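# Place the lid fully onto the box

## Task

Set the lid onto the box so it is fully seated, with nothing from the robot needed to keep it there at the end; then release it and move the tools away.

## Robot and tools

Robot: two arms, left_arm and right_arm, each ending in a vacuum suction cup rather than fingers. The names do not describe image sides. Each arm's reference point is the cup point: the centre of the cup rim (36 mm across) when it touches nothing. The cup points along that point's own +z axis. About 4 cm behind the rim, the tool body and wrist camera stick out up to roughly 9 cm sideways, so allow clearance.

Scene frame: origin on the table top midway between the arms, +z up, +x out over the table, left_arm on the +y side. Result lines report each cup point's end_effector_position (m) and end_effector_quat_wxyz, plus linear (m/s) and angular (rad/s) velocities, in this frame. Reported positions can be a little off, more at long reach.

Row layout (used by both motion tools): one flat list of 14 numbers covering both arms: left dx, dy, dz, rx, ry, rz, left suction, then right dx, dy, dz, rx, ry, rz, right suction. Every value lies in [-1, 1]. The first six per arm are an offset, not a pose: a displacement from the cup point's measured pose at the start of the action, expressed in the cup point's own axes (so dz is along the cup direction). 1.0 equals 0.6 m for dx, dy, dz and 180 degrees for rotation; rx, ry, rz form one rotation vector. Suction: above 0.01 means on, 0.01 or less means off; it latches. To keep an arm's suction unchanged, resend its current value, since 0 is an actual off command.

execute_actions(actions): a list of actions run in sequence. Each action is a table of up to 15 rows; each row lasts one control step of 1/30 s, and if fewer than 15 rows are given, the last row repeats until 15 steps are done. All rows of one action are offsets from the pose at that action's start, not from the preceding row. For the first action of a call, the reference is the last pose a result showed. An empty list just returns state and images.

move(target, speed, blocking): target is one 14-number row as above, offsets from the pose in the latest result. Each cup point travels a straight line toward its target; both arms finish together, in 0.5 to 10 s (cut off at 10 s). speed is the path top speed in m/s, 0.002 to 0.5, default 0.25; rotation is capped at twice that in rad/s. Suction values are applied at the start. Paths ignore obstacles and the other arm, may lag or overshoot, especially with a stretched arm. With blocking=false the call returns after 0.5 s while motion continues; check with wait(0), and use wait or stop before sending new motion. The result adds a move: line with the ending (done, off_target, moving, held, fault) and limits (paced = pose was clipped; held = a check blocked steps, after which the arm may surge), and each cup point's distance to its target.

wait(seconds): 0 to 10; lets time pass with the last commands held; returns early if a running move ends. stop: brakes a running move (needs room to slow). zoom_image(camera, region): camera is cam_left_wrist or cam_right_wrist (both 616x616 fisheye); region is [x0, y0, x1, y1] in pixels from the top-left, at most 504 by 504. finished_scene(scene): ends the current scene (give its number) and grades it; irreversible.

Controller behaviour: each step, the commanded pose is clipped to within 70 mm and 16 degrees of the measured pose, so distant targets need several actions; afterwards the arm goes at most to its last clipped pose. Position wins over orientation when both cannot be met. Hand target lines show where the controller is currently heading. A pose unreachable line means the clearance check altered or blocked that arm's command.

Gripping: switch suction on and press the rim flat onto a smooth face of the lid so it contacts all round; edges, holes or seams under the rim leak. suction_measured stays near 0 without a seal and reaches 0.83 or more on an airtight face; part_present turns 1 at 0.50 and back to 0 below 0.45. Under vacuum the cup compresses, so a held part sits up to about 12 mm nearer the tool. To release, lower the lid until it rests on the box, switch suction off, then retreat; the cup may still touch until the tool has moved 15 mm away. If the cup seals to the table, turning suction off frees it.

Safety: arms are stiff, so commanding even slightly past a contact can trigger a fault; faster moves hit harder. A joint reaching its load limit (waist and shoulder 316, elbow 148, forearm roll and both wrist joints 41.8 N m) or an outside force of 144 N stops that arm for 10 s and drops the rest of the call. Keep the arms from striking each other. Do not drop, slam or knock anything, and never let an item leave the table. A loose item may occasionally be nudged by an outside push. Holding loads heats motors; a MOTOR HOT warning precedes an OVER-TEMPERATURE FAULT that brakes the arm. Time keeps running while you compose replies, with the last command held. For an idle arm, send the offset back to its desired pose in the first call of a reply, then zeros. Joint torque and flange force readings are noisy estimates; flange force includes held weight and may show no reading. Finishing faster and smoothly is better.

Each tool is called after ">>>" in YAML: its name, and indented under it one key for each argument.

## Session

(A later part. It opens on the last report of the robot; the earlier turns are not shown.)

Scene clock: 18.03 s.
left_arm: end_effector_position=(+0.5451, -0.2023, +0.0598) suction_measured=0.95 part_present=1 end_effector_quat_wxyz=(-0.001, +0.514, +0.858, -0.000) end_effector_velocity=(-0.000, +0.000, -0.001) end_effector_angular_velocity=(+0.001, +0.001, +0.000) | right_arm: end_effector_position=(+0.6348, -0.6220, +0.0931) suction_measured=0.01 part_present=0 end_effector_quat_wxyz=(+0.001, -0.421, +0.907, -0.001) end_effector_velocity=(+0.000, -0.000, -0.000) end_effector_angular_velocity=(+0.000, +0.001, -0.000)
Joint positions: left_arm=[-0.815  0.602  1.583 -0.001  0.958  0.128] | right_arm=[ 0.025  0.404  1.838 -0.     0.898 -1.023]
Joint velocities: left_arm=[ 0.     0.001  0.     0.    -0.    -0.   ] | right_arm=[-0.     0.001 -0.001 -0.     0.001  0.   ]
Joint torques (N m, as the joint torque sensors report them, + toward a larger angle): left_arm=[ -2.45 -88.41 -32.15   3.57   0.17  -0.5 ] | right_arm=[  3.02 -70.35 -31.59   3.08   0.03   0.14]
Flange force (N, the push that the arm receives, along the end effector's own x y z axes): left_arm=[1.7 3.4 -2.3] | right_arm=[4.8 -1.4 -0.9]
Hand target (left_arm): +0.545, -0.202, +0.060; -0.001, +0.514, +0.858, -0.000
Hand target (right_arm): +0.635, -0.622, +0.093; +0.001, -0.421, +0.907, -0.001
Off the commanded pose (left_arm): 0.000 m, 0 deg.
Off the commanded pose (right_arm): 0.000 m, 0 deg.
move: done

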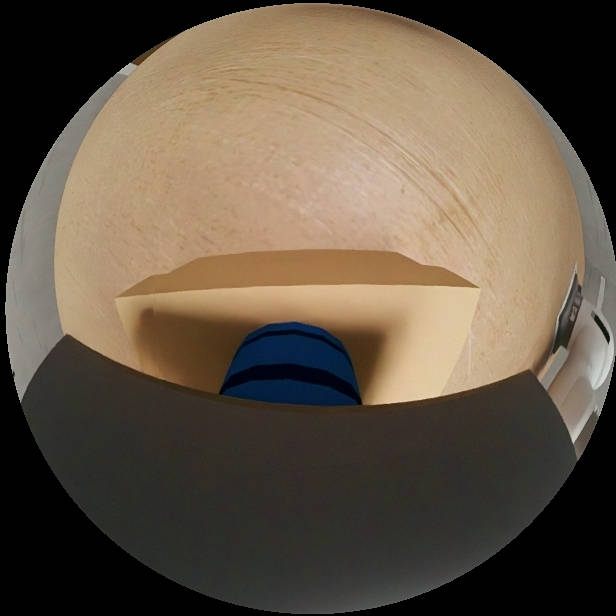

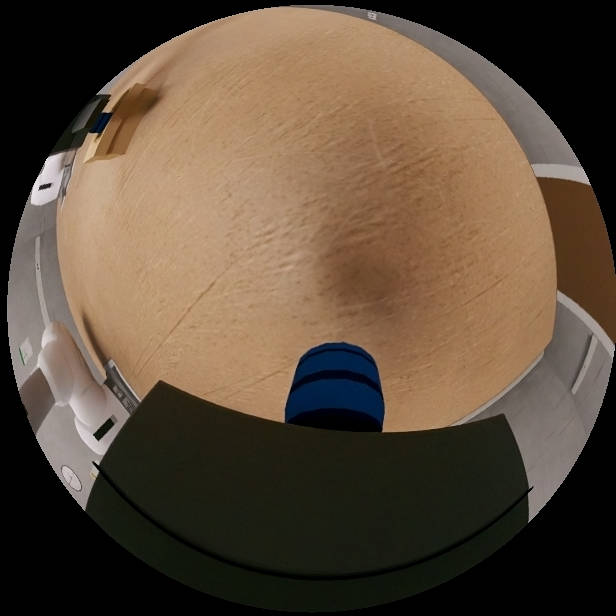

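>>> move:
  target: [0,0,0.007,0,0,0,1,0,0,0,0,0,0,0]
  speed: 0.008

>>> zoom_image:
  camera: "cam_right_wrist"
  region: [60,70,170,180]

Scene clock: 19.00 s.
left_arm: end_effector_position=(+0.5451, -0.2023, +0.0556) suction_measured=0.95 part_present=1 end_effector_quat_wxyz=(-0.001, +0.514, +0.858, -0.000) end_effector_velocity=(+0.000, +0.000, -0.001) end_effector_angular_velocity=(+0.000, +0.000, -0.000) | right_arm: end_effector_position=(+0.6348, -0.6220, +0.0931) suction_measured=0.01 part_present=0 end_effector_quat_wxyz=(+0.001, -0.421, +0.907, -0.001) end_effector_velocity=(-0.001, -0.000, -0.000) end_effector_angular_velocity=(-0.000, +0.002, +0.001)
Joint positions: left_arm=[-0.815  0.606  1.585 -0.001  0.952  0.128] | right_arm=[ 0.025  0.404  1.838 -0.     0.898 -1.023]
Joint velocities: left_arm=[ 0.     0.001  0.     0.    -0.     0.   ] | right_arm=[ 0.     0.     0.001 -0.001  0.001  0.   ]
Joint torques (N m, as the joint torque sensors report them, + toward a larger angle): left_arm=[ -3.8  -88.57 -31.74   3.68   0.07  -0.74] | right_arm=[  2.55 -70.48 -31.7    3.29   0.11   0.18]
Flange force (N, the push that the arm receives, along the end effector's own x y z axes): left_arm=[1.2 5.5 -2.6] | right_arm=[4.5 -0.4 -1.1]
Hand target (left_arm): +0.545, -0.202, +0.056; -0.001, +0.514, +0.858, -0.000
Hand target (right_arm): +0.635, -0.622, +0.093; +0.001, -0.421, +0.907, -0.001
Off the commanded pose (left_arm): 0.000 m, 0 deg.
Off the commanded pose (right_arm): 0.000 m, 0 deg.
move: done

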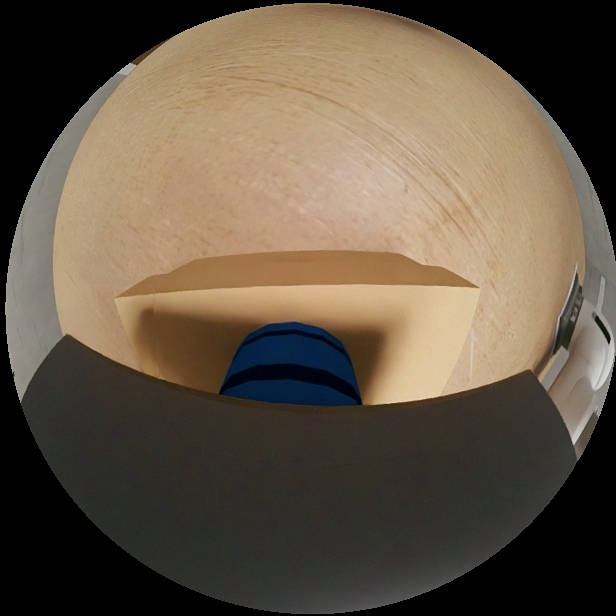

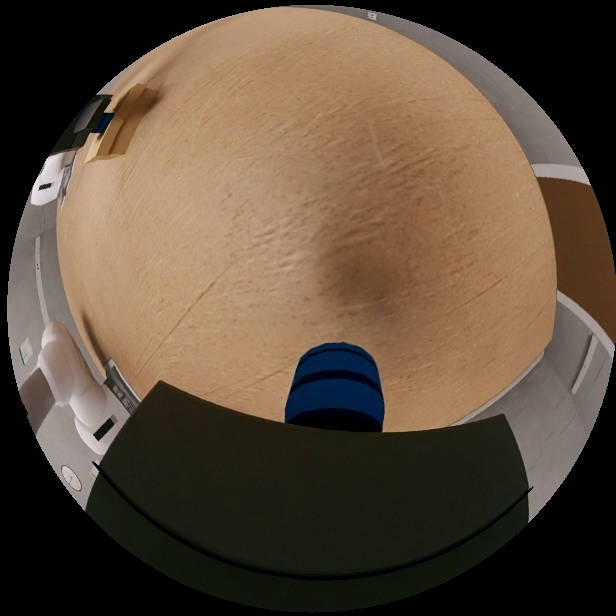

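Region (60, 70, 170, 180) of cam_right_wrist's 616x616 image, scaled by 4.582, with more detail than that image has.

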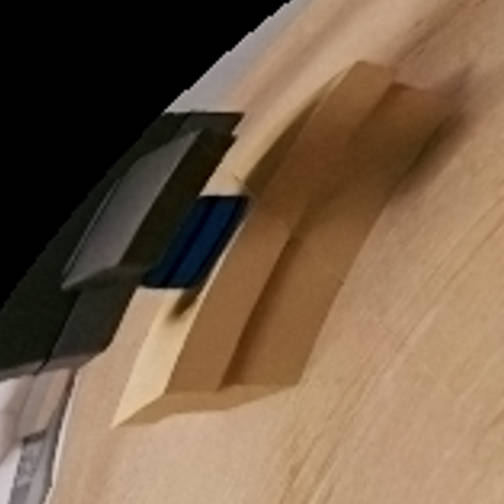

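The lid is sliding over the box freely.

>>> move:
  target: [0,0,0.027,0,0,0,1,0,0,0,0,0,0,0]
  speed: 0.02

>>> execute_actions:
  actions:
    - [[0,0,0,0,0,0,0,0,0,0,0,0,0,0]]

Scene clock: 20.30 s.
left_arm: end_effector_position=(+0.5452, -0.2023, +0.0395) suction_measured=0.95 part_present=1 end_effector_quat_wxyz=(-0.001, +0.514, +0.858, -0.000) end_effector_velocity=(-0.000, -0.000, +0.000) end_effector_angular_velocity=(-0.000, -0.000, -0.000) | right_arm: end_effector_position=(+0.6348, -0.6220, +0.0931) suction_measured=0.01 part_present=0 end_effector_quat_wxyz=(+0.001, -0.421, +0.907, -0.001) end_effector_velocity=(-0.000, -0.000, -0.000) end_effector_angular_velocity=(-0.000, +0.001, -0.000)
Joint positions: left_arm=[-0.815  0.621  1.593 -0.001  0.928  0.128] | right_arm=[ 0.025  0.404  1.838 -0.     0.898 -1.023]
Joint velocities: left_arm=[-0. -0.  0.  0. -0.  0.] | right_arm=[-0.  0.  0. -0.  0.  0.]
Joint torques (N m, as the joint torque sensors report them, + toward a larger angle): left_arm=[ -2.56 -89.5  -30.93   3.8   -0.15  -0.76] | right_arm=[  1.93 -69.97 -31.57   3.16   0.11   0.13]
Flange force (N, the push that the arm receives, along the end effector's own x y z axes): left_arm=[0.0 4.1 -3.1] | right_arm=[3.9 0.2 -1.6]
Hand target (left_arm): +0.545, -0.202, +0.039; -0.001, +0.514, +0.858, -0.000
Hand target (right_arm): +0.635, -0.622, +0.093; +0.001, -0.421, +0.907, -0.001
Off the commanded pose (left_arm): 0.000 m, 0 deg.
Off the commanded pose (right_arm): 0.000 m, 0 deg.
move: done

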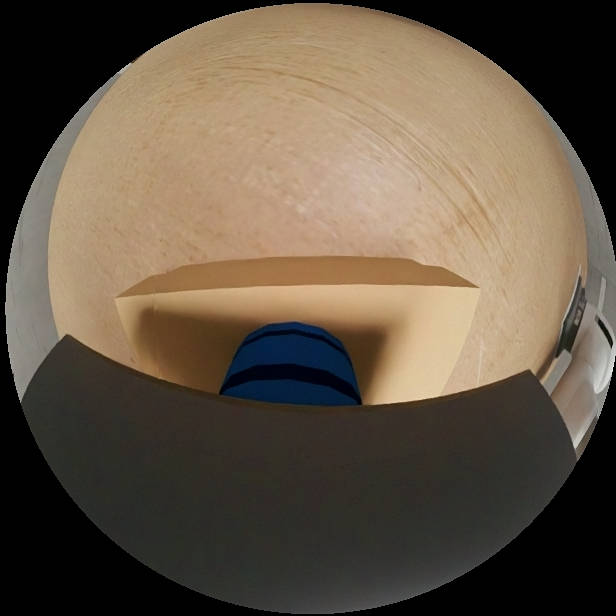

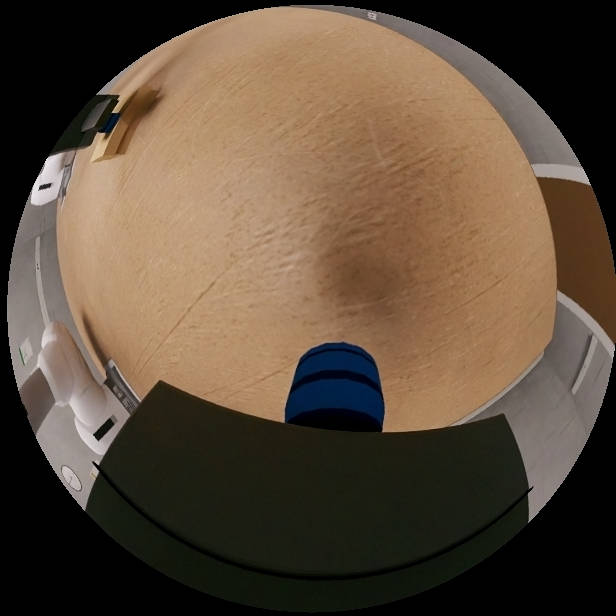

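Scene clock: 20.80 s.
left_arm: end_effector_position=(+0.5452, -0.2023, +0.0395) suction_measured=0.01 part_present=0 end_effector_quat_wxyz=(-0.001, +0.514, +0.858, -0.000) end_effector_velocity=(+0.000, +0.000, +0.001) end_effector_angular_velocity=(-0.001, -0.000, +0.000) | right_arm: end_effector_position=(+0.6348, -0.6220, +0.0931) suction_measured=0.01 part_present=0 end_effector_quat_wxyz=(+0.001, -0.421, +0.907, -0.001) end_effector_velocity=(-0.000, +0.000, -0.000) end_effector_angular_velocity=(+0.001, +0.001, -0.000)
Joint positions: left_arm=[-0.815  0.621  1.593 -0.001  0.928  0.128] | right_arm=[ 0.025  0.404  1.838 -0.     0.898 -1.023]
Joint velocities: left_arm=[ 0.    -0.001  0.    -0.    -0.    -0.   ] | right_arm=[-0.    -0.     0.     0.001  0.001 -0.   ]
Joint torques (N m, as the joint torque sensors report them, + toward a larger angle): left_arm=[ -3.52 -76.16 -23.05   3.61  -0.29  -0.57] | right_arm=[  2.49 -70.36 -31.68   3.14   0.04   0.18]
Flange force (N, the push that the arm receives, along the end effector's own x y z axes): left_arm=[-1.1 5.3 -20.1] | right_arm=[4.5 -0.3 -1.4]
Hand target (left_arm): +0.545, -0.202, +0.039; -0.001, +0.514, +0.858, -0.000
Hand target (right_arm): +0.635, -0.622, +0.093; +0.001, -0.421, +0.907, -0.001
Off the commanded pose (left_arm): 0.000 m, 0 deg.
Off the commanded pose (right_arm): 0.000 m, 0 deg.

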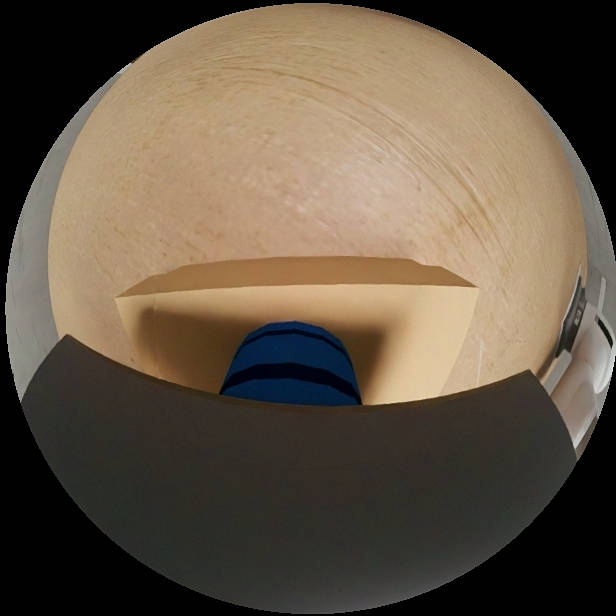

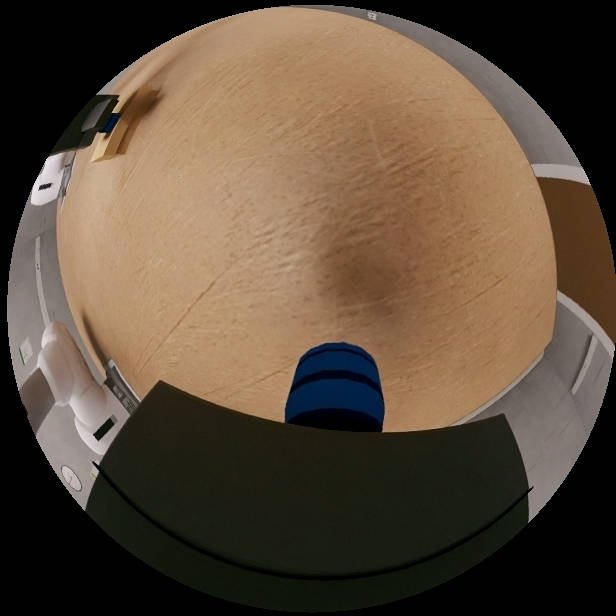

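>>> move:
  target: [0,0,-0.3,0,0,0,0,0,0,0,0,0,0,0]
  speed: 0.4

>>> zoom_image:
  camera: "cam_right_wrist"
  region: [60,70,170,180]

Scene clock: 21.97 s.
left_arm: end_effector_position=(+0.5451, -0.2023, +0.2192) suction_measured=0.01 part_present=0 end_effector_quat_wxyz=(-0.001, +0.514, +0.858, -0.000) end_effector_velocity=(-0.000, +0.000, +0.002) end_effector_angular_velocity=(-0.001, -0.001, +0.000) | right_arm: end_effector_position=(+0.6348, -0.6220, +0.0931) suction_measured=0.01 part_present=0 end_effector_quat_wxyz=(+0.001, -0.421, +0.907, -0.001) end_effector_velocity=(-0.001, -0.000, -0.000) end_effector_angular_velocity=(-0.001, +0.001, +0.001)
Joint positions: left_arm=[-0.815  0.48   1.459 -0.001  1.204  0.128] | right_arm=[ 0.025  0.404  1.838 -0.     0.898 -1.023]
Joint velocities: left_arm=[ 0.    -0.002 -0.001  0.     0.001 -0.   ] | right_arm=[-0.    -0.     0.001 -0.002  0.     0.   ]
Joint torques (N m, as the joint torque sensors report them, + toward a larger angle): left_arm=[ -3.77 -81.29 -36.61   4.44   0.04  -0.8 ] | right_arm=[  2.39 -70.48 -31.67   3.12   0.     0.17]
Flange force (N, the push that the arm receives, along the end effector's own x y z axes): left_arm=[3.7 5.1 -3.2] | right_arm=[4.2 -0.4 -1.5]
Hand target (left_arm): +0.545, -0.202, +0.219; -0.001, +0.514, +0.858, -0.000
Hand target (right_arm): +0.635, -0.622, +0.093; +0.001, -0.421, +0.907, -0.001
Off the commanded pose (left_arm): 0.000 m, 0 deg.
Off the commanded pose (right_arm): 0.000 m, 0 deg.
move: done

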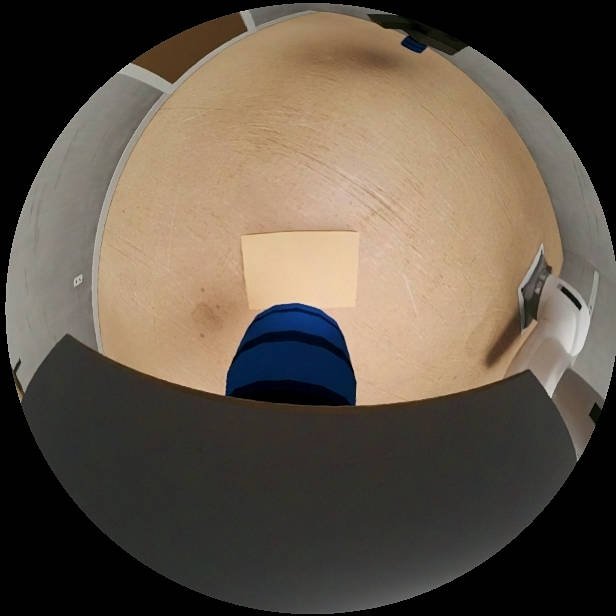

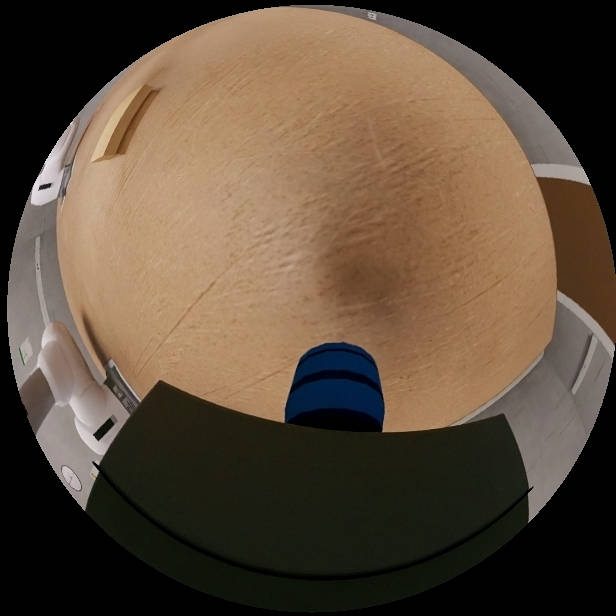

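Region (60, 70, 170, 180) of cam_right_wrist's 616x616 image, scaled by 4.582, with more detail than that image has.

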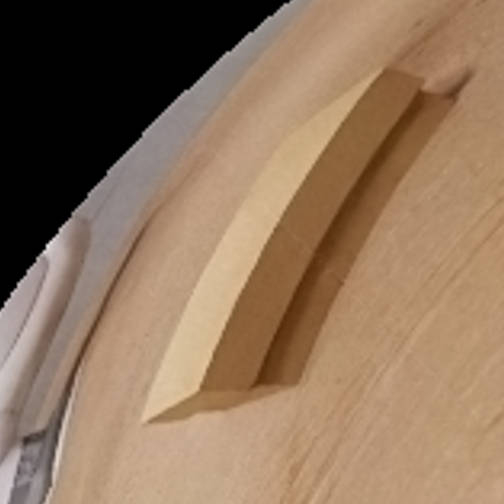

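>>> finished_scene:
  scene: 1

The scene is finished: the task was done.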